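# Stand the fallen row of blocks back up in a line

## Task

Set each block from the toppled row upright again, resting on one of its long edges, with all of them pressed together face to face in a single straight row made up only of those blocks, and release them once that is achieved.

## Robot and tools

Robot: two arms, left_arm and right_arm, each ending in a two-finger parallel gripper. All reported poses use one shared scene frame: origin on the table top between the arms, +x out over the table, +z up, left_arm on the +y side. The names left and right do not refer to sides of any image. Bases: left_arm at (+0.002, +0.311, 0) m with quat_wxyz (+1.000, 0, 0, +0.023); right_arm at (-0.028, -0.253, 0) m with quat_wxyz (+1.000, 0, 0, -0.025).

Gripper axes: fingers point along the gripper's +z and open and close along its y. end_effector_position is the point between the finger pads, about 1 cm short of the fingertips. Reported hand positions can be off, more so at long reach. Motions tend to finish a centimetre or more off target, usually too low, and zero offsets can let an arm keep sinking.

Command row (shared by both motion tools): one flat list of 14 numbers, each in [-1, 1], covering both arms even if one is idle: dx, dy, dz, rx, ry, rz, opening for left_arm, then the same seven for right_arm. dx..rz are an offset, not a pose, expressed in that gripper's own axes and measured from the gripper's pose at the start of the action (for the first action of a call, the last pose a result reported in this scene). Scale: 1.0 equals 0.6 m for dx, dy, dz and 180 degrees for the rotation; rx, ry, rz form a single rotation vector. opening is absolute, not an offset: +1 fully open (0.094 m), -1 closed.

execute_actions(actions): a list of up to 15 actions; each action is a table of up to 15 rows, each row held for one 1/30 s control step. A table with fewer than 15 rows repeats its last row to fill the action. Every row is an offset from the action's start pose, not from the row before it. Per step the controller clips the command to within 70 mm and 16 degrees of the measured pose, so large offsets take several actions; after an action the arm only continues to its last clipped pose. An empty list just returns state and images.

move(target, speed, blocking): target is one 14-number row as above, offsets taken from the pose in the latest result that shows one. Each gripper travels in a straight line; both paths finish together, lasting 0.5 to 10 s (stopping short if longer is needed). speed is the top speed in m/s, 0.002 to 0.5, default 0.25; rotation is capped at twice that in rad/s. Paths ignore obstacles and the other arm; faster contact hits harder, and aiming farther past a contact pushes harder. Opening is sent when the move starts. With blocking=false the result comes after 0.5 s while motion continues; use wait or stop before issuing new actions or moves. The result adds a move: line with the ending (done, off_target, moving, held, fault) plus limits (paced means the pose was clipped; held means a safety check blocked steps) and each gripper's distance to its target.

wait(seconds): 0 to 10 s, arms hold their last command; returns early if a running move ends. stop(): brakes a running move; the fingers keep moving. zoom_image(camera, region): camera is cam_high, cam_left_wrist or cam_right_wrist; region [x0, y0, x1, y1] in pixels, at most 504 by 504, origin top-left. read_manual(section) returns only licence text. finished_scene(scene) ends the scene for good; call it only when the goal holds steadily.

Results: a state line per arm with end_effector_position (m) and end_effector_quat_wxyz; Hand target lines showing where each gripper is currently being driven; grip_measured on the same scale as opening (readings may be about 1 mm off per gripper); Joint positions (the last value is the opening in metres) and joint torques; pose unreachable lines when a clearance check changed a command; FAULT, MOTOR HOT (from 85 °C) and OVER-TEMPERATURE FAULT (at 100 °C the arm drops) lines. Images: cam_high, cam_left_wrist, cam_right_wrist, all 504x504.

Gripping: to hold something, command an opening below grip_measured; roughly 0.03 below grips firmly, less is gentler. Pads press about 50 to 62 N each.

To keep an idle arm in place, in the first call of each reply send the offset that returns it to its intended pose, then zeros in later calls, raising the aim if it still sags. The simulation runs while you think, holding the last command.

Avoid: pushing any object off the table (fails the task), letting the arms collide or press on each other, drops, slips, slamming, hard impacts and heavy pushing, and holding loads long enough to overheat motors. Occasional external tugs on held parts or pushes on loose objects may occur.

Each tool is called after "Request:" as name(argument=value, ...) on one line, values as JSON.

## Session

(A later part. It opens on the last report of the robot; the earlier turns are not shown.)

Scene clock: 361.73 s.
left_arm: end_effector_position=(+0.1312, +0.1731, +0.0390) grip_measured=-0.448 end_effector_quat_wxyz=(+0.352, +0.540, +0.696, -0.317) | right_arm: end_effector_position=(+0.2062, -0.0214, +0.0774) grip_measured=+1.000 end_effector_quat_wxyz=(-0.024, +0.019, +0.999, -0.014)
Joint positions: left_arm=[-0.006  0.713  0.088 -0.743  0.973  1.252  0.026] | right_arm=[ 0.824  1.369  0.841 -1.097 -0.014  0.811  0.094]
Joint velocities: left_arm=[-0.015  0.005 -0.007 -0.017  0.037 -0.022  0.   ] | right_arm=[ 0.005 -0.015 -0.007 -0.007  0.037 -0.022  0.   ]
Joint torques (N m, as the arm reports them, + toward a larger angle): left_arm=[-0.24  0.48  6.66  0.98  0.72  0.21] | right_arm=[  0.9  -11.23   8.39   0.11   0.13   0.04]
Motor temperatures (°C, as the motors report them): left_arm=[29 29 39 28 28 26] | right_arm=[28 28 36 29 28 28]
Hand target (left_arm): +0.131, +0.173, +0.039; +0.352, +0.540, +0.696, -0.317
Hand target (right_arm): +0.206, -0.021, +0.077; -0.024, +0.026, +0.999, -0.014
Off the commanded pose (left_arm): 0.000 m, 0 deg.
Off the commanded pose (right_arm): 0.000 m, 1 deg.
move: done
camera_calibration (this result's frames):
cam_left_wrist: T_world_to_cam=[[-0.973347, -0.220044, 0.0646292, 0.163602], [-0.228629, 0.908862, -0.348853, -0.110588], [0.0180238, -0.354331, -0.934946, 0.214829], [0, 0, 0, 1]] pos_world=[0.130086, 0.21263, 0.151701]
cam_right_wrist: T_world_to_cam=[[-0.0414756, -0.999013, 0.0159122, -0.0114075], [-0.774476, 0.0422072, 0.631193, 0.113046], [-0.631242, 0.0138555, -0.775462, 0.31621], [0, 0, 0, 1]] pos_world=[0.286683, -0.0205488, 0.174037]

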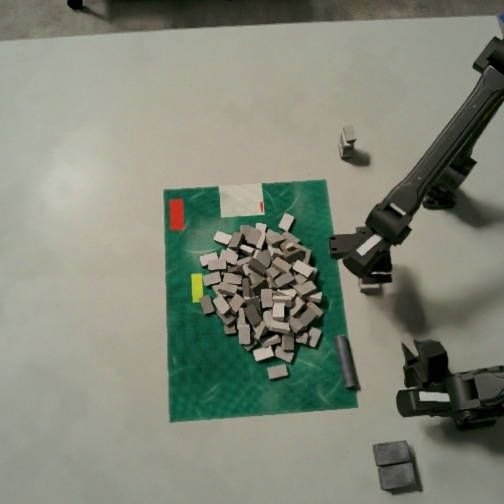

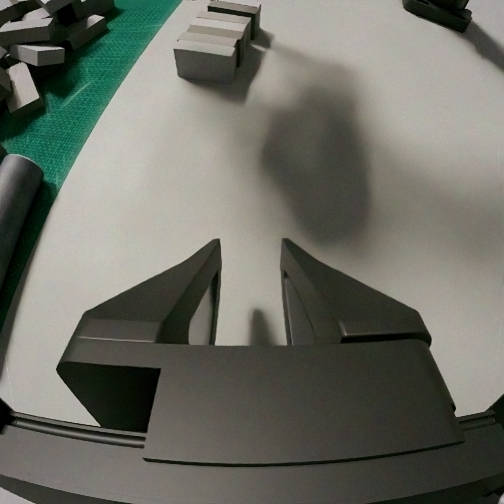

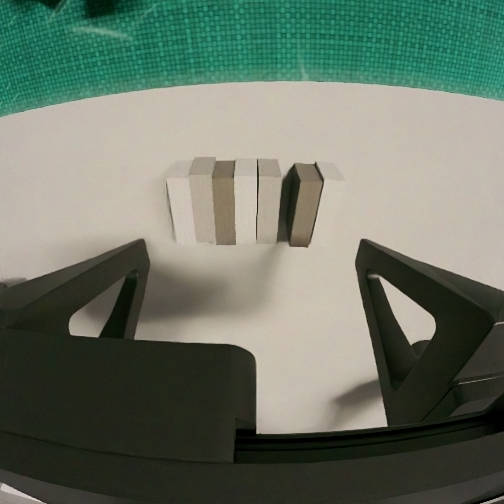

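Request:
move(target=[0,0,0,0,0,0,-0.45,0.012,-0.125,0.03,0,0,0,-1], speed=0.1)

Request:
move(target=[0,0,0,0,0,0,-0.45,0,0,0.08,0,0,0,-1], speed=0.06)

Request:
move(target=[0,0,0,0,0,0,-0.45,0,0.05,0,0,0,0,-1], speed=0.015)

Scene clock: 370.70 s.
left_arm: end_effector_position=(+0.1312, +0.1731, +0.0390) grip_measured=-0.448 end_effector_quat_wxyz=(+0.352, +0.540, +0.696, -0.317) | right_arm: end_effector_position=(+0.1949, -0.0954, +0.0624) grip_measured=-0.980 end_effector_quat_wxyz=(-0.032, +0.023, +0.999, -0.018)
Joint positions: left_arm=[-0.006  0.713  0.088 -0.743  0.973  1.252  0.026] | right_arm=[ 0.661  1.253  0.69  -1.081 -0.009  0.656  0.001]
Joint velocities: left_arm=[-0.005 -0.005 -0.007 -0.002 -0.051  0.066 -0.   ] | right_arm=[-0.015 -0.005  0.002 -0.012 -0.007  0.051 -0.001]
Joint torques (N m, as the arm reports them, + toward a larger angle): left_arm=[0.04 0.71 6.62 1.07 0.67 0.19] | right_arm=[ 1.14 -9.43  7.2   0.92  0.22 -0.24]
Motor temperatures (°C, as the motors report them): left_arm=[29 29 39 28 28 26] | right_arm=[28 28 36 29 28 28]
Hand target (left_arm): +0.131, +0.173, +0.039; +0.352, +0.540, +0.696, -0.317
Hand target (right_arm): +0.196, -0.097, +0.061; -0.025, +0.019, +0.999, -0.014
Off the commanded pose (left_arm): 0.000 m, 0 deg.
Off the commanded pose (right_arm): 0.001 m, 1 deg.
move: done
camera_calibration (this result's frames):
cam_left_wrist: T_world_to_cam=[[-0.973347, -0.220044, 0.0646292, 0.163602], [-0.228629, 0.908862, -0.348853, -0.110588], [0.0180238, -0.354331, -0.934946, 0.214829], [0, 0, 0, 1]] pos_world=[0.130086, 0.21263, 0.151701]
cam_right_wrist: T_world_to_cam=[[-0.0495362, -0.99848, 0.024181, -0.0844113], [-0.76311, 0.0534567, 0.644054, 0.11502], [-0.644367, 0.0134512, -0.764598, 0.3003], [0, 0, 0, 1]] pos_world=[0.277095, -0.0944709, 0.157571]

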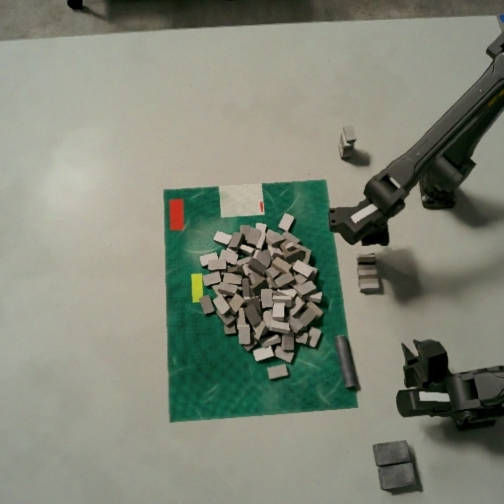

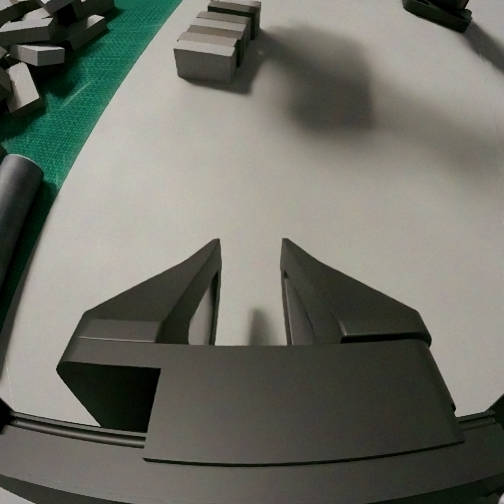

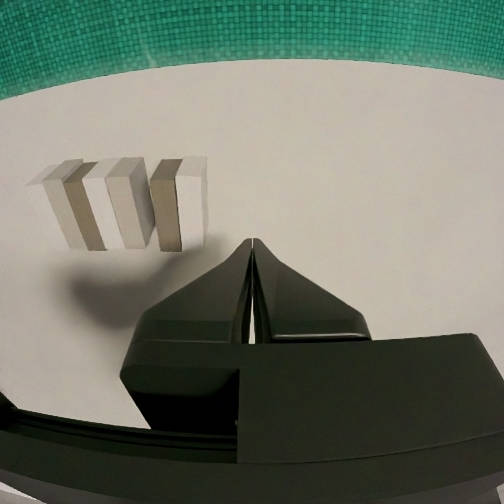

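Scene clock: 371.83 s.
left_arm: end_effector_position=(+0.1312, +0.1731, +0.0390) grip_measured=-0.448 end_effector_quat_wxyz=(+0.352, +0.540, +0.696, -0.317) | right_arm: end_effector_position=(+0.1944, -0.0958, +0.0200) grip_measured=-0.980 end_effector_quat_wxyz=(-0.031, +0.023, +0.999, -0.017)
Joint positions: left_arm=[-0.006  0.713  0.088 -0.743  0.973  1.252  0.026] | right_arm=[ 0.661  1.337  0.625 -0.929 -0.009  0.656  0.001]
Joint velocities: left_arm=[-0.005 -0.015 -0.007  0.017 -0.007  0.066 -0.   ] | right_arm=[ 0.005 -0.005  0.007 -0.012  0.051  0.007 -0.001]
Joint torques (N m, as the arm reports them, + toward a larger angle): left_arm=[0.08 0.44 6.68 0.97 0.67 0.18] | right_arm=[ 0.82 -8.41  6.09  0.89  0.07 -0.06]
Motor temperatures (°C, as the motors report them): left_arm=[29 29 39 28 28 26] | right_arm=[28 27 36 29 28 28]
Hand target (left_arm): +0.131, +0.173, +0.039; +0.352, +0.540, +0.696, -0.317
Hand target (right_arm): +0.192, -0.096, +0.014; -0.032, +0.023, +0.999, -0.018
Off the commanded pose (left_arm): 0.000 m, 0 deg.
Off the commanded pose (right_arm): 0.006 m, 0 deg.
move: done
camera_calibration (this result's frames):
cam_left_wrist: T_world_to_cam=[[-0.973347, -0.220044, 0.0646292, 0.163602], [-0.228629, 0.908862, -0.348853, -0.110588], [0.0180238, -0.354331, -0.934946, 0.214829], [0, 0, 0, 1]] pos_world=[0.130086, 0.21263, 0.151701]
cam_right_wrist: T_world_to_cam=[[-0.0496081, -0.99853, 0.0218427, -0.0837591], [-0.76512, 0.0520509, 0.64178, 0.142157], [-0.641974, 0.0151252, -0.766577, 0.267321], [0, 0, 0, 1]] pos_world=[0.276226, -0.0950787, 0.115518]

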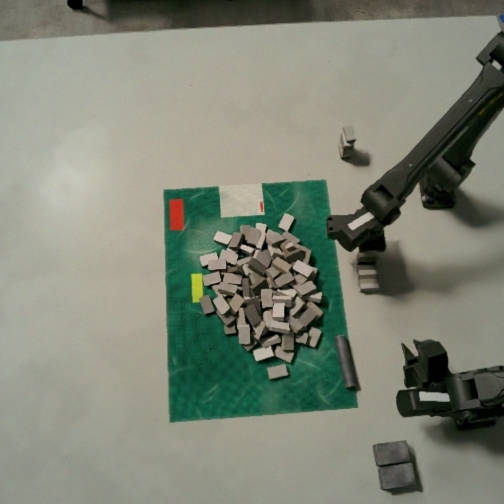

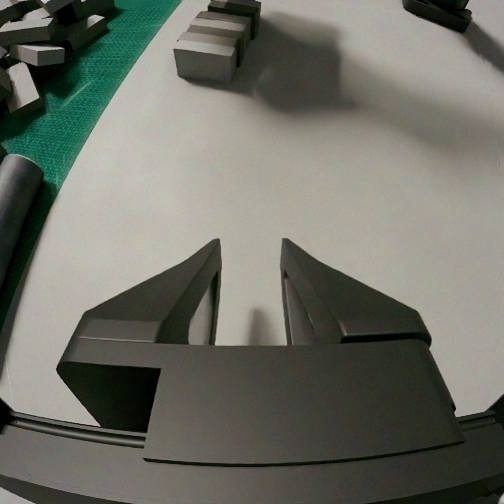

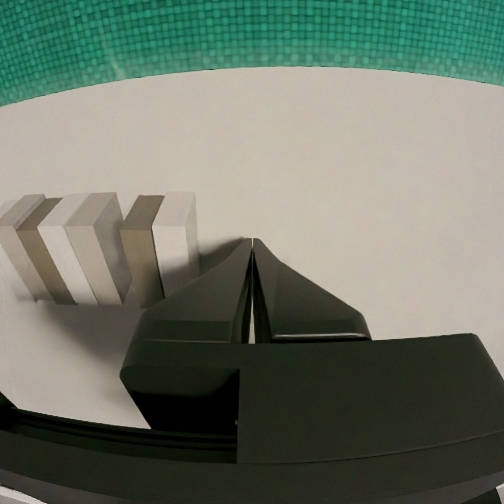

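Scene clock: 374.07 s.
left_arm: end_effector_position=(+0.1312, +0.1731, +0.0390) grip_measured=-0.448 end_effector_quat_wxyz=(+0.352, +0.540, +0.696, -0.317) | right_arm: end_effector_position=(+0.1793, -0.0825, +0.0115) grip_measured=-0.980 end_effector_quat_wxyz=(-0.043, +0.021, +0.998, -0.029)
Joint positions: left_arm=[-0.006  0.713  0.088 -0.743  0.973  1.252  0.026] | right_arm=[ 0.733  1.371  0.625 -0.929 -0.011  0.724  0.001]
Joint velocities: left_arm=[ 0.024 -0.015  0.007  0.007 -0.022  0.081 -0.001] | right_arm=[ 0.005 -0.005 -0.017 -0.017 -0.007 -0.081  0.   ]
Joint torques (N m, as the arm reports them, + toward a larger angle): left_arm=[-0.39  0.28  6.58  0.88  0.67  0.18] | right_arm=[ 2.19 -8.24 11.56  0.37 -0.02  0.02]
Motor temperatures (°C, as the motors report them): left_arm=[29 29 39 28 28 26] | right_arm=[28 27 36 29 28 28]
Hand target (left_arm): +0.131, +0.173, +0.039; +0.352, +0.540, +0.696, -0.317
Hand target (right_arm): +0.195, -0.066, +0.020; -0.030, +0.023, +0.999, -0.017
Off the commanded pose (left_arm): 0.000 m, 0 deg.
Off the commanded pose (right_arm): 0.025 m, 2 deg.
move: off_target (right_arm)
camera_calibration (this result's frames):
cam_left_wrist: T_world_to_cam=[[-0.973347, -0.220044, 0.0646292, 0.163602], [-0.228629, 0.908862, -0.348853, -0.110588], [0.0180238, -0.354331, -0.934946, 0.214829], [0, 0, 0, 1]] pos_world=[0.130086, 0.21263, 0.151701]
cam_right_wrist: T_world_to_cam=[[-0.0440482, -0.997901, 0.0474666, -0.0723208], [-0.748901, 0.0644293, 0.659543, 0.133337], [-0.661217, -0.0064961, -0.750167, 0.252404], [0, 0, 0, 1]] pos_world=[0.263565, -0.0791202, 0.104836]

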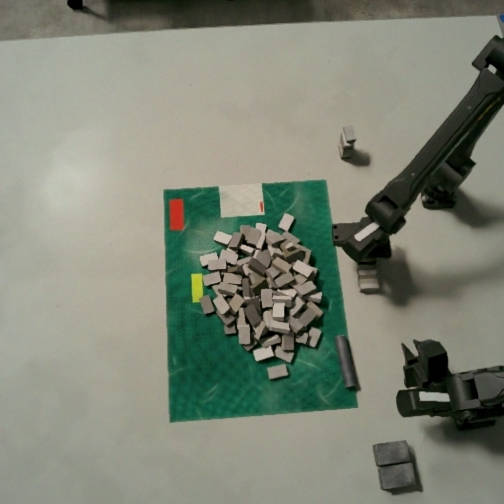

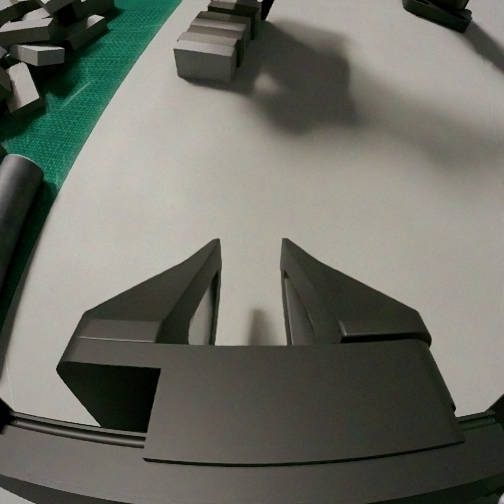

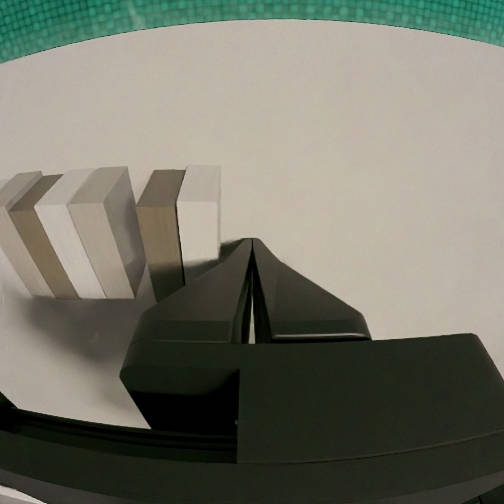

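Elbow stiction; compensate with +x.

Request:
move(target=[0,0,0,0,0,0,-0.45,-0.055,0.04,-0.018,0,0,0,-1], speed=0.02)

Scene clock: 383.27 s.
left_arm: end_effector_position=(+0.1312, +0.1731, +0.0390) grip_measured=-0.448 end_effector_quat_wxyz=(+0.352, +0.540, +0.696, -0.317) | right_arm: end_effector_position=(+0.1962, -0.0708, +0.0106) grip_measured=-0.981 end_effector_quat_wxyz=(-0.051, +0.024, +0.998, -0.037)
Joint positions: left_arm=[-0.006  0.713  0.088 -0.743  0.973  1.252  0.026] | right_arm=[ 0.728  1.441  0.692 -0.948 -0.009  0.725  0.001]
Joint velocities: left_arm=[ 0.005 -0.005 -0.002 -0.012  0.022  0.066  0.   ] | right_arm=[-0.005 -0.015 -0.002  0.012 -0.066 -0.051 -0.001]
Joint torques (N m, as the arm reports them, + toward a larger angle): left_arm=[0.   0.82 6.64 0.96 0.72 0.19] | right_arm=[ 0.11 -9.96 11.83 -0.19  0.08 -0.23]
Motor temperatures (°C, as the motors report them): left_arm=[29 29 39 28 28 26] | right_arm=[28 27 37 29 28 28]
Hand target (left_arm): +0.131, +0.173, +0.039; +0.352, +0.540, +0.696, -0.317
Hand target (right_arm): +0.214, -0.060, +0.019; -0.042, +0.021, +0.998, -0.029
Off the commanded pose (left_arm): 0.000 m, 0 deg.
Off the commanded pose (right_arm): 0.022 m, 1 deg.
move: off_target (right_arm)
camera_calibration (this result's frames):
cam_left_wrist: T_world_to_cam=[[-0.973347, -0.220044, 0.0646292, 0.163602], [-0.228629, 0.908862, -0.348853, -0.110588], [0.0180238, -0.354331, -0.934946, 0.214829], [0, 0, 0, 1]] pos_world=[0.130086, 0.21263, 0.151701]
cam_right_wrist: T_world_to_cam=[[-0.0486389, -0.996772, 0.06388, -0.0590803], [-0.737345, 0.0789747, 0.670884, 0.144455], [-0.673763, -0.0144705, -0.738806, 0.26476], [0, 0, 0, 1]] pos_world=[0.282025, -0.0664667, 0.102468]

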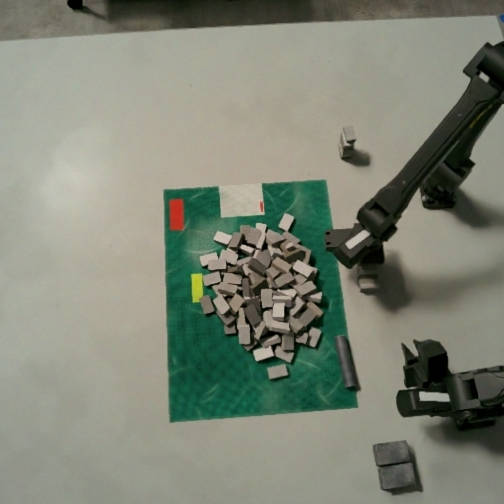

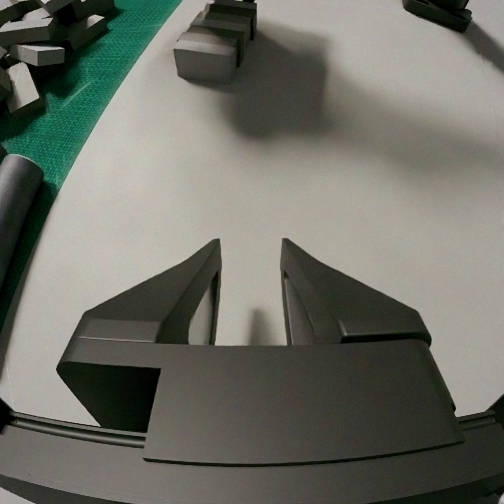

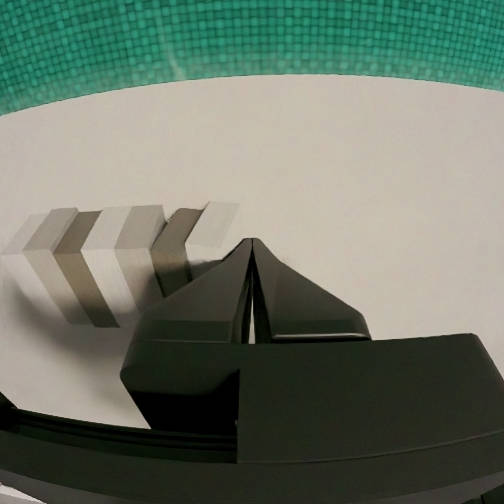

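Blocks may lean. Back off, lift, and look from above the centre, opened.

Request:
move(target=[0,0,0,0,0,0,-0.45,-0.02,-0.03,-0.1,0,0,0,-1], speed=0.06)

Request:
move(target=[0,0,0,0,0,0,-0.45,-0.02,0.13,-0.01,0.02,-0.03,0,1], speed=0.1)

Scene clock: 390.30 s.
left_arm: end_effector_position=(+0.1312, +0.1731, +0.0390) grip_measured=-0.448 end_effector_quat_wxyz=(+0.352, +0.540, +0.696, -0.317) | right_arm: end_effector_position=(+0.1976, -0.0938, +0.0553) grip_measured=-0.981 end_effector_quat_wxyz=(-0.067, +0.026, +0.996, -0.048)
Joint positions: left_arm=[-0.006  0.713  0.088 -0.743  0.973  1.252  0.026] | right_arm=[ 0.664  1.342  0.737 -1.131 -0.003  0.666  0.001]
Joint velocities: left_arm=[-0.015 -0.015 -0.012 -0.007 -0.066 -0.051 -0.   ] | right_arm=[-0.005 -0.015  0.002 -0.017  0.051  0.007  0.001]
Joint torques (N m, as the arm reports them, + toward a larger angle): left_arm=[0.1  0.83 6.64 0.99 0.67 0.18] | right_arm=[  0.62 -10.17  12.    -0.42   0.16  -0.16]
Motor temperatures (°C, as the motors report them): left_arm=[29 29 39 28 28 26] | right_arm=[28 27 38 29 28 28]
Hand target (left_arm): +0.131, +0.173, +0.039; +0.352, +0.540, +0.696, -0.317
Hand target (right_arm): +0.213, -0.087, +0.070; -0.052, +0.024, +0.998, -0.037
Off the commanded pose (left_arm): 0.000 m, 0 deg.
Off the commanded pose (right_arm): 0.024 m, 2 deg.
move: off_target (right_arm)
camera_calibration (this result's frames):
cam_left_wrist: T_world_to_cam=[[-0.973347, -0.220044, 0.0646292, 0.163602], [-0.228629, 0.908862, -0.348853, -0.110588], [0.0180238, -0.354331, -0.934946, 0.214829], [0, 0, 0, 1]] pos_world=[0.130086, 0.21263, 0.151701]
cam_right_wrist: T_world_to_cam=[[-0.0514088, -0.995028, 0.0853051, -0.085198], [-0.715564, 0.0962859, 0.691879, 0.11355], [-0.696653, -0.0254726, -0.716956, 0.300646], [0, 0, 0, 1]] pos_world=[0.286318, -0.0880494, 0.144254]

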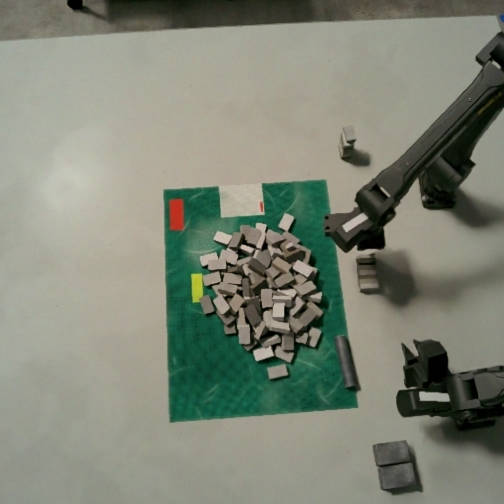

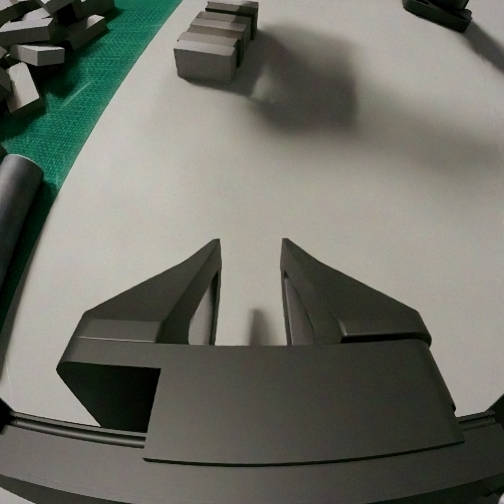

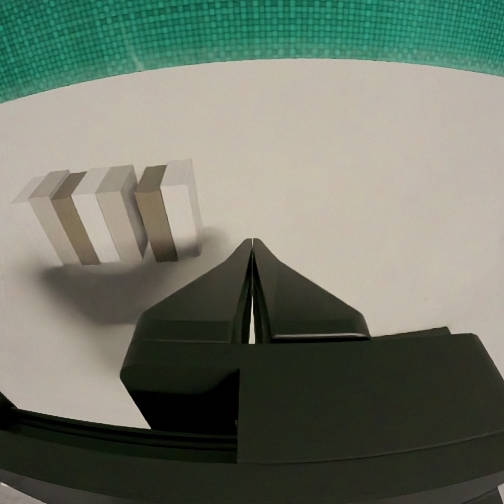

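Scene clock: 391.50 s.
left_arm: end_effector_position=(+0.1312, +0.1731, +0.0390) grip_measured=-0.448 end_effector_quat_wxyz=(+0.352, +0.540, +0.696, -0.317) | right_arm: end_effector_position=(+0.1985, -0.0326, +0.0468) grip_measured=+1.000 end_effector_quat_wxyz=(-0.034, +0.017, +0.995, -0.094)
Joint positions: left_arm=[-0.006  0.713  0.088 -0.743  0.973  1.252  0.026] | right_arm=[ 0.865  1.475  0.841 -1.123  0.077  0.854  0.094]
Joint velocities: left_arm=[ 0.005 -0.005  0.007 -0.002  0.037 -0.066 -0.001] | right_arm=[ 0.005  0.015 -0.007 -0.017  0.007  0.022  0.   ]
Joint torques (N m, as the arm reports them, + toward a larger angle): left_arm=[0.18 0.28 6.63 0.91 0.7  0.17] | right_arm=[  1.68 -10.44  11.61   0.63   0.25   0.08]
Motor temperatures (°C, as the motors report them): left_arm=[29 29 39 28 28 26] | right_arm=[28 27 38 29 28 28]
Hand target (left_arm): +0.131, +0.173, +0.039; +0.352, +0.540, +0.696, -0.317
Hand target (right_arm): +0.213, -0.016, +0.054; -0.018, +0.022, +0.996, -0.080
Off the commanded pose (left_arm): 0.000 m, 0 deg.
Off the commanded pose (right_arm): 0.023 m, 2 deg.
move: off_target (right_arm)
camera_calibration (this result's frames):
cam_left_wrist: T_world_to_cam=[[-0.973347, -0.220044, 0.0646292, 0.163602], [-0.228629, 0.908862, -0.348853, -0.110588], [0.0180238, -0.354331, -0.934946, 0.214829], [0, 0, 0, 1]] pos_world=[0.130086, 0.21263, 0.151701]
cam_right_wrist: T_world_to_cam=[[-0.0309546, -0.984008, 0.175417, -0.0314242], [-0.760127, 0.137136, 0.635138, 0.127002], [-0.649036, -0.113679, -0.752216, 0.286063], [0, 0, 0, 1]] pos_world=[0.28123, -0.015819, 0.14003]

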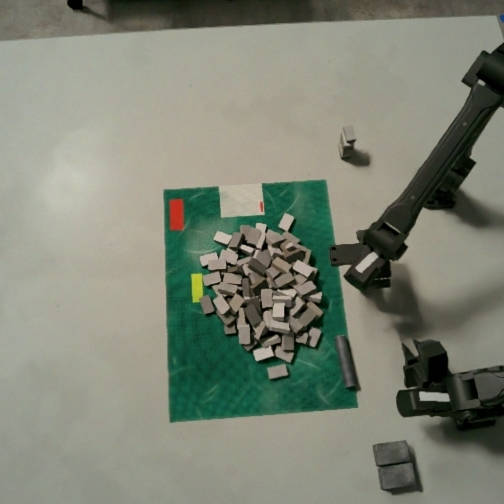

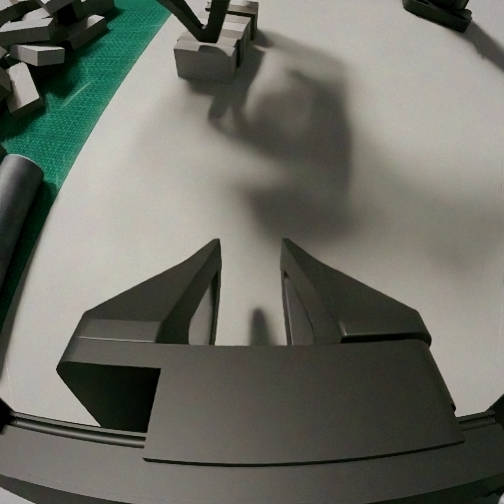

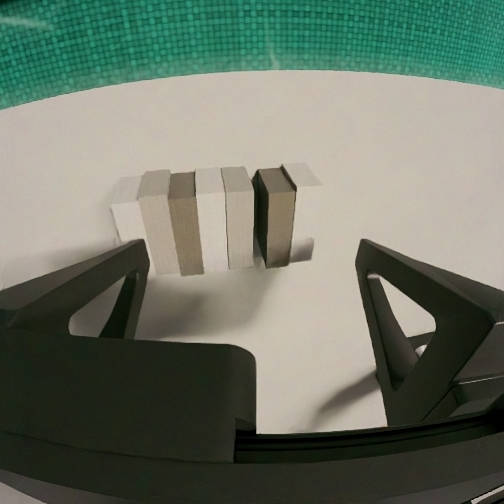

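Request:
move(target=[0,0,0,0,0,0,-0.45,-0.015,0.03,-0.015,-0.065,-0.02,0,1], speed=0.05)

Scene clock: 398.40 s.
left_arm: end_effector_position=(+0.1312, +0.1731, +0.0390) grip_measured=-0.448 end_effector_quat_wxyz=(+0.352, +0.540, +0.696, -0.317) | right_arm: end_effector_position=(+0.2070, -0.0116, +0.0518) grip_measured=+1.000 end_effector_quat_wxyz=(-0.007, +0.020, +1.000, +0.000)
Joint positions: left_arm=[-0.006  0.713  0.088 -0.743  0.973  1.252  0.026] | right_arm=[ 0.845  1.402  0.796 -0.974 -0.01   0.834  0.094]
Joint velocities: left_arm=[-0.005 -0.015 -0.012 -0.002 -0.022  0.022 -0.001] | right_arm=[-0.015  0.015  0.002  0.002 -0.022 -0.066  0.   ]
Joint torques (N m, as the arm reports them, + toward a larger angle): left_arm=[0.44 0.27 6.55 0.97 0.68 0.19] | right_arm=[  0.54 -12.19   6.66   1.02  -0.02  -0.25]
Motor temperatures (°C, as the motors report them): left_arm=[29 29 39 28 28 26] | right_arm=[28 27 38 29 28 28]
Hand target (left_arm): +0.131, +0.173, +0.039; +0.352, +0.540, +0.696, -0.317
Hand target (right_arm): +0.208, -0.014, +0.051; -0.002, +0.018, +1.000, +0.007
Off the commanded pose (left_arm): 0.000 m, 0 deg.
Off the commanded pose (right_arm): 0.003 m, 1 deg.
move: done
camera_calibration (this result's frames):
cam_left_wrist: T_world_to_cam=[[-0.973347, -0.220044, 0.0646292, 0.163602], [-0.228629, 0.908862, -0.348853, -0.110588], [0.0180238, -0.354331, -0.934946, 0.214829], [0, 0, 0, 1]] pos_world=[0.130086, 0.21263, 0.151701]
cam_right_wrist: T_world_to_cam=[[-0.0429286, -0.998989, -0.0133388, 0.000702264], [-0.795333, 0.0260908, 0.60561, 0.134872], [-0.60465, 0.0366068, -0.795649, 0.292572], [0, 0, 0, 1]] pos_world=[0.284202, -0.0135275, 0.151114]

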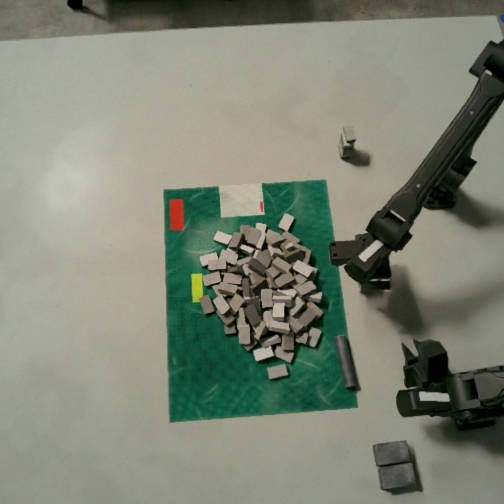

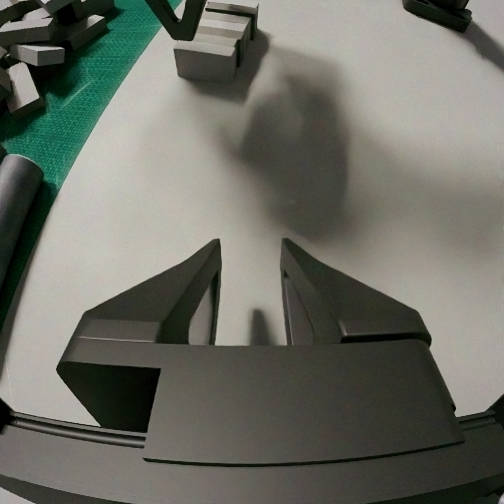

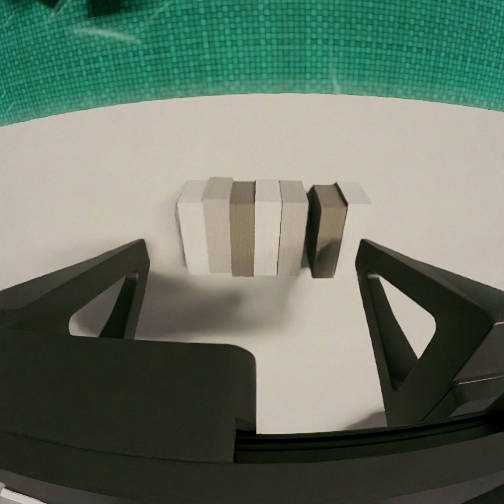

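Request:
move(target=[0,0,0,0,0,0,-0.45,0.013,-0.018,0.027,0,0,0,1], speed=0.03)

Scene clock: 402.67 s.
left_arm: end_effector_position=(+0.1312, +0.1731, +0.0390) grip_measured=-0.448 end_effector_quat_wxyz=(+0.352, +0.540, +0.696, -0.317) | right_arm: end_effector_position=(+0.1982, -0.0205, +0.0381) grip_measured=+1.000 end_effector_quat_wxyz=(-0.011, +0.019, +1.000, -0.004)
Joint positions: left_arm=[-0.006  0.713  0.088 -0.743  0.973  1.252  0.026] | right_arm=[ 0.845  1.402  0.752 -0.94  -0.011  0.833  0.094]
Joint velocities: left_arm=[-0.015 -0.015 -0.012 -0.022 -0.037  0.139  0.001] | right_arm=[-0.005 -0.005  0.007  0.012 -0.037 -0.037  0.   ]
Joint torques (N m, as the arm reports them, + toward a larger angle): left_arm=[0.05 0.43 6.63 0.97 0.68 0.14] | right_arm=[  0.66 -11.34   6.73   0.88   0.11  -0.13]
Motor temperatures (°C, as the motors report them): left_arm=[29 29 39 28 28 26] | right_arm=[28 27 38 29 28 28]
Hand target (left_arm): +0.131, +0.173, +0.039; +0.352, +0.540, +0.696, -0.317
Hand target (right_arm): +0.199, -0.022, +0.036; -0.007, +0.020, +1.000, +0.000
Off the commanded pose (left_arm): 0.000 m, 0 deg.
Off the commanded pose (right_arm): 0.003 m, 1 deg.
move: done
camera_calibration (this result's frames):
cam_left_wrist: T_world_to_cam=[[-0.973347, -0.220044, 0.0646292, 0.163602], [-0.228629, 0.908862, -0.348853, -0.110588], [0.0180238, -0.354331, -0.934946, 0.214829], [0, 0, 0, 1]] pos_world=[0.130086, 0.21263, 0.151701]
cam_right_wrist: T_world_to_cam=[[-0.0422444, -0.99909, -0.00595985, -0.00917902], [-0.790795, 0.0297902, 0.611355, 0.135356], [-0.610621, 0.0305393, -0.791334, 0.277504], [0, 0, 0, 1]] pos_world=[0.276101, -0.0216777, 0.136793]

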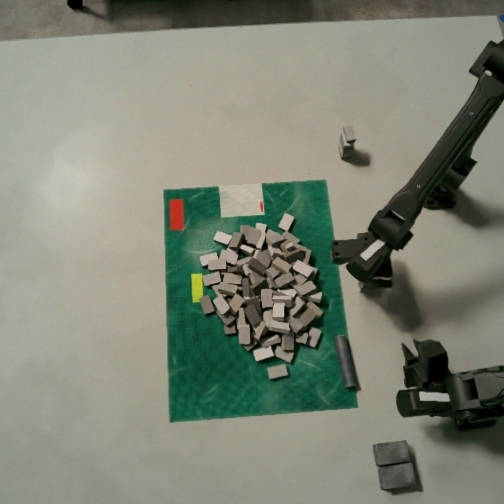

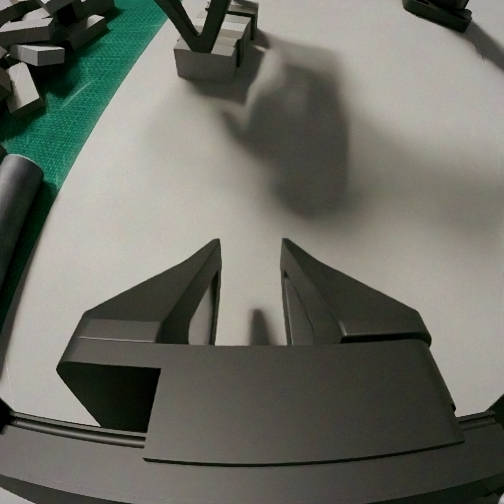

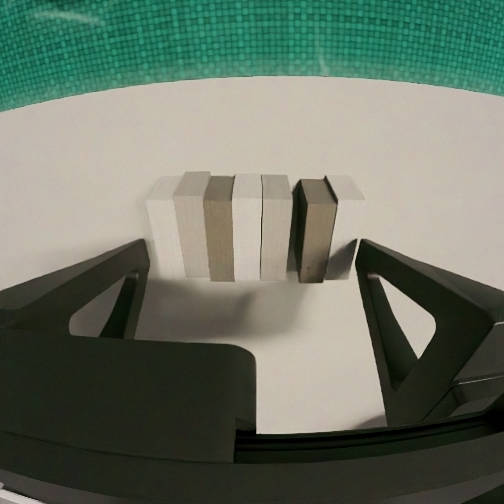

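Request:
move(target=[0,0,0,0,0,0,-0.45,0,-0.003,0.045,0,0,0,1], speed=0.02)

Request:
move(target=[0,0,0,0,0,0,-0.45,0,0,0,0,0,0,0.6])

Request:
move(target=[0,0,0,0,0,0,-0.45,0,0,0,0,0,0,1])

Request:
move(target=[0,0,0,0,0,0,-0.45,-0.02,0.015,-0.12,0,0,0,1], speed=0.05)

Scene clock: 411.50 s.
left_arm: end_effector_position=(+0.1312, +0.1731, +0.0390) grip_measured=-0.448 end_effector_quat_wxyz=(+0.352, +0.540, +0.696, -0.317) | right_arm: end_effector_position=(+0.2008, -0.0181, +0.0355) grip_measured=+1.000 end_effector_quat_wxyz=(-0.004, +0.021, +1.000, +0.002)
Joint positions: left_arm=[-0.006  0.713  0.088 -0.743  0.973  1.252  0.026] | right_arm=[ 0.845  1.406  0.747 -0.915 -0.009  0.836  0.094]
Joint velocities: left_arm=[ 0.005 -0.005  0.007 -0.002  0.051  0.022  0.001] | right_arm=[-0.005 -0.015 -0.012  0.012 -0.007  0.022  0.   ]
Joint torques (N m, as the arm reports them, + toward a larger angle): left_arm=[-0.07  0.39  6.73  1.04  0.71  0.19] | right_arm=[ 0.66 -6.7   4.67  2.53  0.04 -0.15]
Motor temperatures (°C, as the motors report them): left_arm=[29 29 39 28 28 26] | right_arm=[28 28 37 29 28 28]
Hand target (left_arm): +0.131, +0.173, +0.039; +0.352, +0.540, +0.696, -0.317
Hand target (right_arm): +0.196, -0.023, +0.013; -0.011, +0.019, +1.000, -0.004
Off the commanded pose (left_arm): 0.000 m, 0 deg.
Off the commanded pose (right_arm): 0.025 m, 1 deg.
move: off_target (right_arm)
camera_calibration (this result's frames):
cam_left_wrist: T_world_to_cam=[[-0.973347, -0.220044, 0.0646292, 0.163602], [-0.228629, 0.908862, -0.348853, -0.110588], [0.0180238, -0.354331, -0.934946, 0.214829], [0, 0, 0, 1]] pos_world=[0.130086, 0.21263, 0.151701]
cam_right_wrist: T_world_to_cam=[[-0.0455111, -0.998818, -0.0170815, -0.0056809], [-0.798335, 0.0260869, 0.601648, 0.140788], [-0.600491, 0.0410185, -0.798579, 0.275411], [0, 0, 0, 1]] pos_world=[0.277519, -0.0206438, 0.135135]

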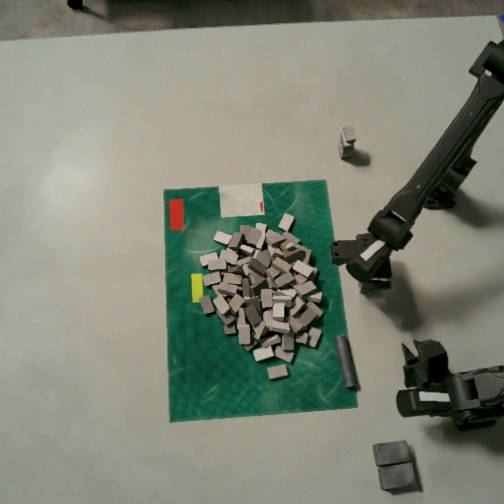

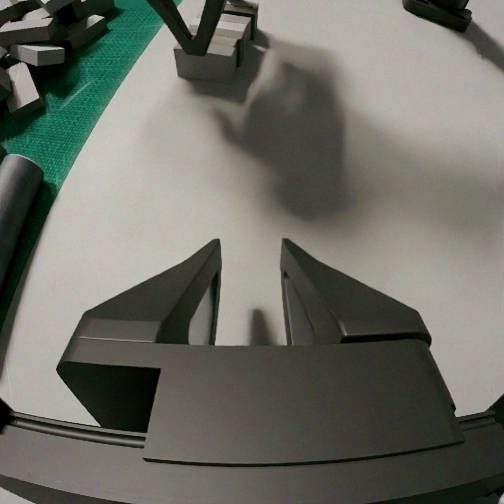

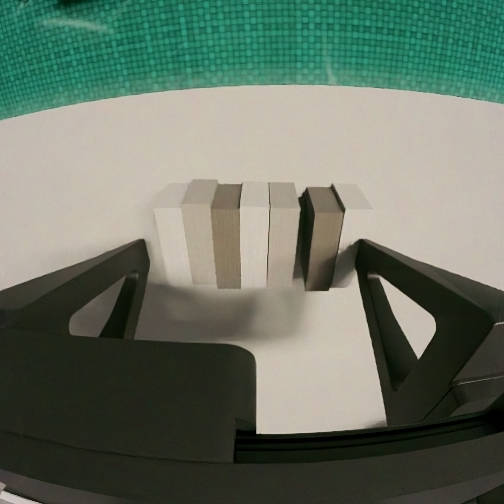

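Scene clock: 412.00 s.
left_arm: end_effector_position=(+0.1312, +0.1731, +0.0390) grip_measured=-0.448 end_effector_quat_wxyz=(+0.352, +0.540, +0.696, -0.317) | right_arm: end_effector_position=(+0.2014, -0.0185, +0.0364) grip_measured=+0.603 end_effector_quat_wxyz=(-0.003, +0.021, +1.000, +0.002)
Joint positions: left_arm=[-0.006  0.713  0.088 -0.743  0.973  1.252  0.026] | right_arm=[ 0.844  1.403  0.747 -0.916 -0.006  0.836  0.075]
Joint velocities: left_arm=[-0.015 -0.005  0.022 -0.002  0.051 -0.051 -0.   ] | right_arm=[-0.015 -0.005  0.002 -0.012 -0.022 -0.007 -0.001]
Joint torques (N m, as the arm reports them, + toward a larger angle): left_arm=[0.18 0.36 6.59 1.   0.7  0.21] | right_arm=[  1.06 -10.39   7.87   0.4   -0.01  -0.13]
Motor temperatures (°C, as the motors report them): left_arm=[29 29 39 28 28 26] | right_arm=[28 28 37 29 28 28]
Hand target (left_arm): +0.131, +0.173, +0.039; +0.352, +0.540, +0.696, -0.317
Hand target (right_arm): +0.201, -0.018, +0.036; -0.004, +0.021, +1.000, +0.002
Off the commanded pose (left_arm): 0.000 m, 0 deg.
Off the commanded pose (right_arm): 0.001 m, 0 deg.
move: done
camera_calibration (this result's frames):
cam_left_wrist: T_world_to_cam=[[-0.973347, -0.220044, 0.0646292, 0.163602], [-0.228629, 0.908862, -0.348853, -0.110588], [0.0180238, -0.354331, -0.934946, 0.214829], [0, 0, 0, 1]] pos_world=[0.130086, 0.21263, 0.151701]
cam_right_wrist: T_world_to_cam=[[-0.0458215, -0.998809, -0.016748, -0.00597273], [-0.800594, 0.0266907, 0.598612, 0.141242], [-0.597452, 0.0408377, -0.800864, 0.275958], [0, 0, 0, 1]] pos_world=[0.277675, -0.021005, 0.136356]

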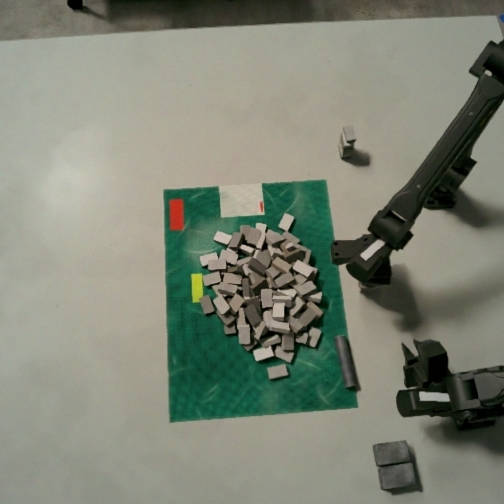

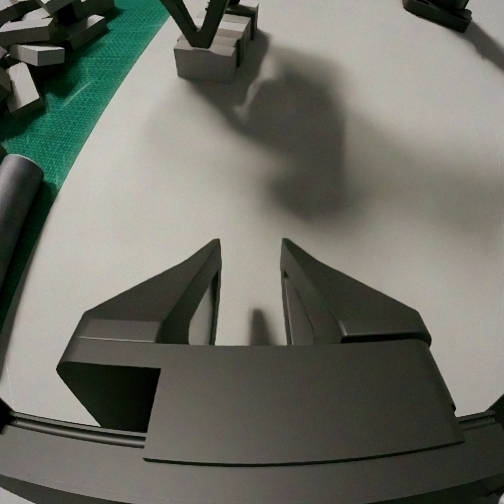

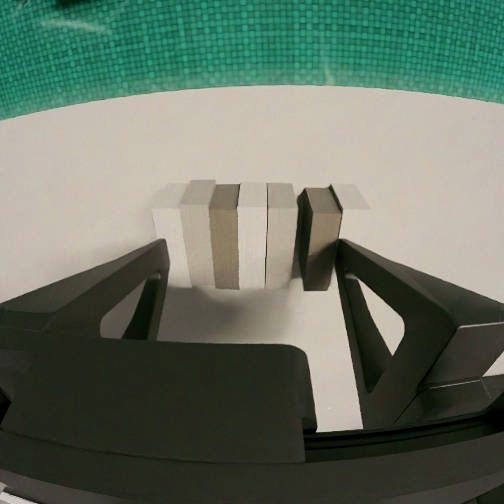

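Scene clock: 412.50 s.
left_arm: end_effector_position=(+0.1312, +0.1731, +0.0390) grip_measured=-0.448 end_effector_quat_wxyz=(+0.352, +0.540, +0.696, -0.317) | right_arm: end_effector_position=(+0.2014, -0.0185, +0.0364) grip_measured=+1.000 end_effector_quat_wxyz=(-0.003, +0.021, +1.000, +0.002)
Joint positions: left_arm=[-0.006  0.713  0.088 -0.743  0.973  1.252  0.026] | right_arm=[ 0.844  1.403  0.747 -0.916 -0.006  0.836  0.094]
Joint velocities: left_arm=[-0.005 -0.005  0.012  0.007  0.007 -0.022 -0.   ] | right_arm=[-0.005  0.005  0.002 -0.017 -0.11   0.051  0.   ]
Joint torques (N m, as the arm reports them, + toward a larger angle): left_arm=[0.56 0.69 6.72 0.95 0.66 0.18] | right_arm=[  0.98 -10.55   7.76   0.47   0.07  -0.05]
Motor temperatures (°C, as the motors report them): left_arm=[29 29 39 28 28 26] | right_arm=[28 28 37 29 28 28]
Hand target (left_arm): +0.131, +0.173, +0.039; +0.352, +0.540, +0.696, -0.317
Hand target (right_arm): +0.201, -0.018, +0.036; -0.003, +0.021, +1.000, +0.002
Off the commanded pose (left_arm): 0.000 m, 0 deg.
Off the commanded pose (right_arm): 0.000 m, 0 deg.
move: done
camera_calibration (this result's frames):
cam_left_wrist: T_world_to_cam=[[-0.973347, -0.220044, 0.0646292, 0.163602], [-0.228629, 0.908862, -0.348853, -0.110588], [0.0180238, -0.354331, -0.934946, 0.214829], [0, 0, 0, 1]] pos_world=[0.130086, 0.21263, 0.151701]
cam_right_wrist: T_world_to_cam=[[-0.0458215, -0.998809, -0.016748, -0.00597273], [-0.800594, 0.0266907, 0.598612, 0.141242], [-0.597452, 0.0408377, -0.800864, 0.275958], [0, 0, 0, 1]] pos_world=[0.277675, -0.021005, 0.136356]

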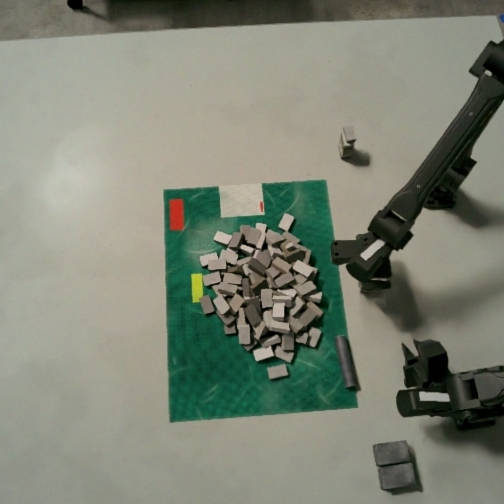

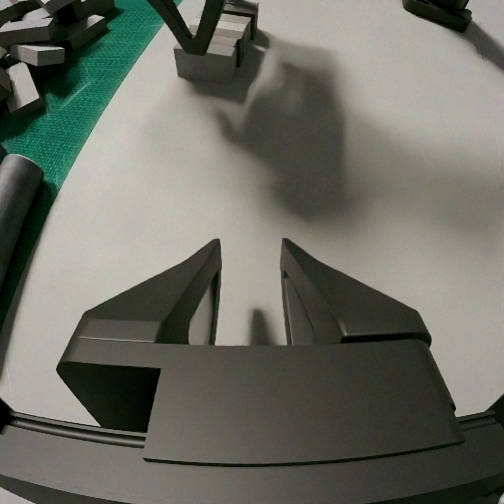

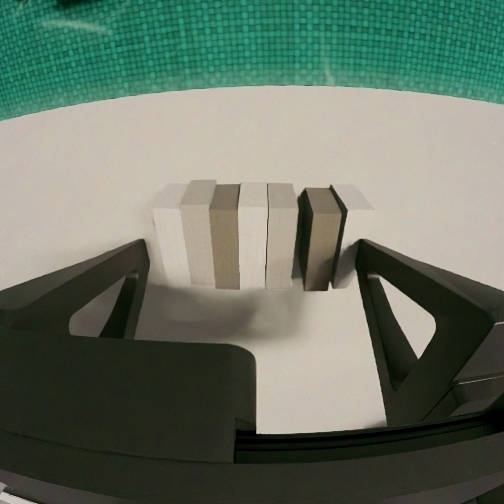

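Scene clock: 414.30 s.
left_arm: end_effector_position=(+0.1312, +0.1731, +0.0390) grip_measured=-0.448 end_effector_quat_wxyz=(+0.352, +0.540, +0.696, -0.317) | right_arm: end_effector_position=(+0.1997, -0.0213, +0.0897) grip_measured=+1.000 end_effector_quat_wxyz=(-0.016, +0.022, +1.000, -0.013)
Joint positions: left_arm=[-0.006  0.713  0.088 -0.743  0.973  1.252  0.026] | right_arm=[ 0.842  1.33   0.842 -1.124 -0.006  0.836  0.094]
Joint velocities: left_arm=[ 0.005 -0.005  0.022  0.022  0.037 -0.066  0.   ] | right_arm=[ 0.005 -0.005 -0.012 -0.007  0.007  0.022  0.   ]
Joint torques (N m, as the arm reports them, + toward a larger angle): left_arm=[0.1  0.39 6.6  1.   0.67 0.21] | right_arm=[  0.55 -11.64  13.23  -0.37   0.17  -0.22]
Motor temperatures (°C, as the motors report them): left_arm=[29 29 40 28 28 26] | right_arm=[28 28 37 29 28 28]
Hand target (left_arm): +0.131, +0.173, +0.039; +0.352, +0.540, +0.696, -0.317
Hand target (right_arm): +0.213, -0.012, +0.109; -0.002, +0.021, +1.000, +0.002
Off the commanded pose (left_arm): 0.000 m, 0 deg.
Off the commanded pose (right_arm): 0.026 m, 2 deg.
move: off_target (right_arm)
camera_calibration (this result's frames):
cam_left_wrist: T_world_to_cam=[[-0.973347, -0.220044, 0.0646292, 0.163602], [-0.228629, 0.908862, -0.348853, -0.110588], [0.0180238, -0.354331, -0.934946, 0.214829], [0, 0, 0, 1]] pos_world=[0.130086, 0.21263, 0.151701]
cam_right_wrist: T_world_to_cam=[[-0.0481557, -0.998751, 0.0133564, -0.0101478], [-0.783215, 0.0460554, 0.620043, 0.103073], [-0.619884, 0.0193977, -0.784454, 0.320331], [0, 0, 0, 1]] pos_world=[0.278807, -0.0210958, 0.187511]

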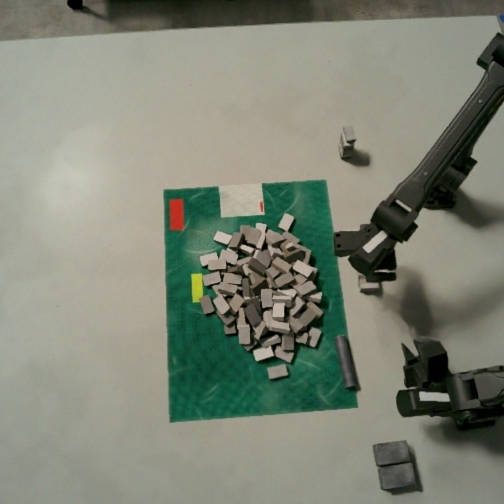

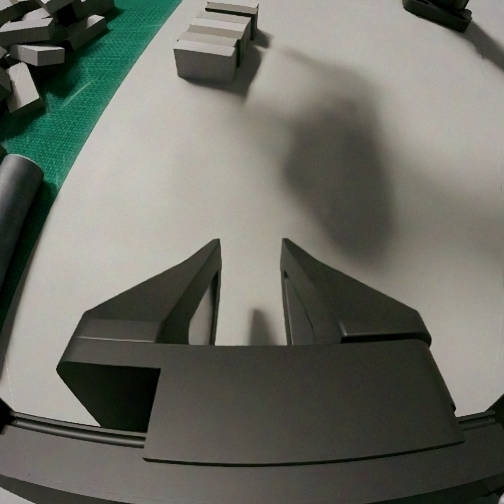

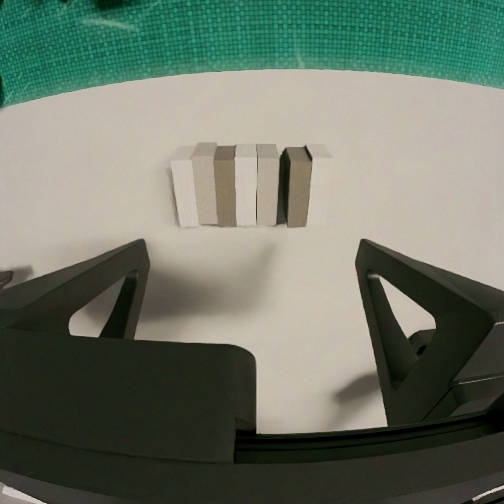

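Request:
move(target=[0,0,0,0,0,0,-0.45, 0,-0.012,0.07,0,0,0,1], speed=0.05)

Scene clock: 436.13 s.
left_arm: end_effector_position=(+0.1312, +0.1731, +0.0390) grip_measured=-0.448 end_effector_quat_wxyz=(+0.352, +0.540, +0.696, -0.317) | right_arm: end_effector_position=(+0.1973, -0.0255, +0.0553) grip_measured=+1.000 end_effector_quat_wxyz=(-0.014, +0.023, +1.000, -0.011)
Joint positions: left_arm=[-0.006  0.713  0.088 -0.743  0.973  1.252  0.026] | right_arm=[ 0.838  1.369  0.774 -1.01  -0.006  0.835  0.094]
Joint velocities: left_arm=[ 0.005  0.005 -0.012 -0.012  0.037  0.037  0.001] | right_arm=[-0.005 -0.005  0.017  0.007 -0.022  0.037  0.   ]
Joint torques (N m, as the arm reports them, + toward a larger angle): left_arm=[-0.15  0.67  6.6   0.93  0.69  0.18] | right_arm=[ 0.73 -9.07  7.1   0.94  0.08 -0.2 ]
Motor temperatures (°C, as the motors report them): left_arm=[29 29 40 28 29 26] | right_arm=[28 28 41 29 28 28]
Hand target (left_arm): +0.131, +0.173, +0.039; +0.352, +0.540, +0.696, -0.317
Hand target (right_arm): +0.198, -0.029, +0.048; -0.016, +0.022, +1.000, -0.013
Off the commanded pose (left_arm): 0.000 m, 0 deg.
Off the commanded pose (right_arm): 0.008 m, 0 deg.
move: done
camera_calibration (this result's frames):
cam_left_wrist: T_world_to_cam=[[-0.973347, -0.220044, 0.0646292, 0.163602], [-0.228629, 0.908862, -0.348853, -0.110588], [0.0180238, -0.354331, -0.934946, 0.214829], [0, 0, 0, 1]] pos_world=[0.130086, 0.21263, 0.151701]
cam_right_wrist: T_world_to_cam=[[-0.0504923, -0.998688, 0.00848598, -0.0132699], [-0.785912, 0.0449748, 0.6167, 0.123432], [-0.616273, 0.0244694, -0.787152, 0.291417], [0, 0, 0, 1]] pos_world=[0.275929, -0.0259346, 0.153382]

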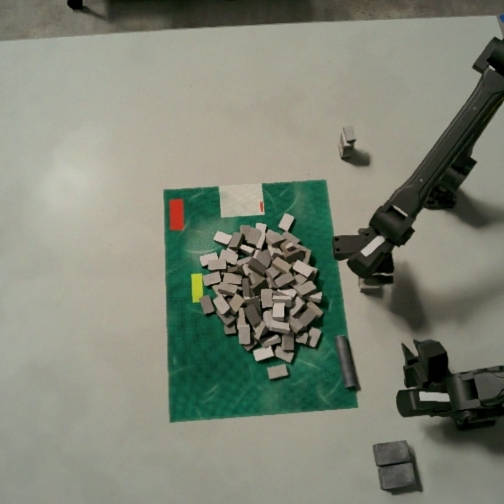

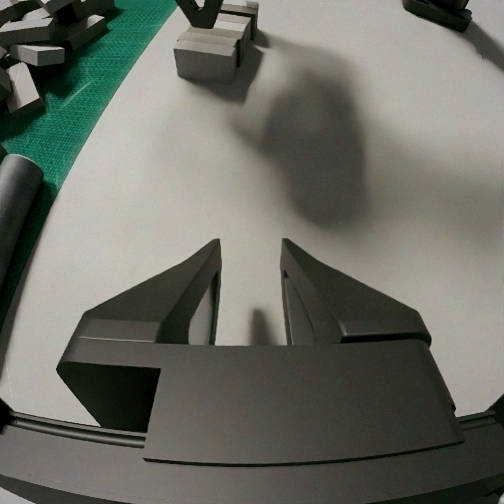

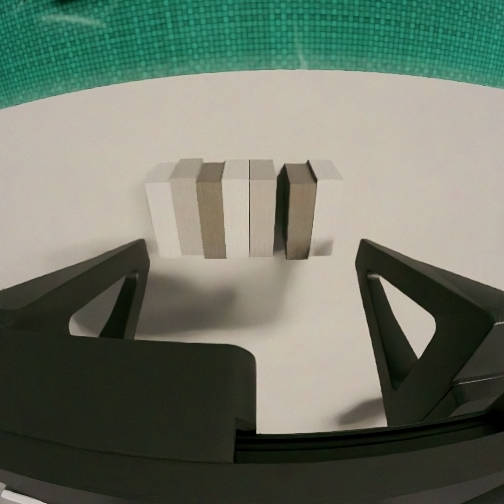

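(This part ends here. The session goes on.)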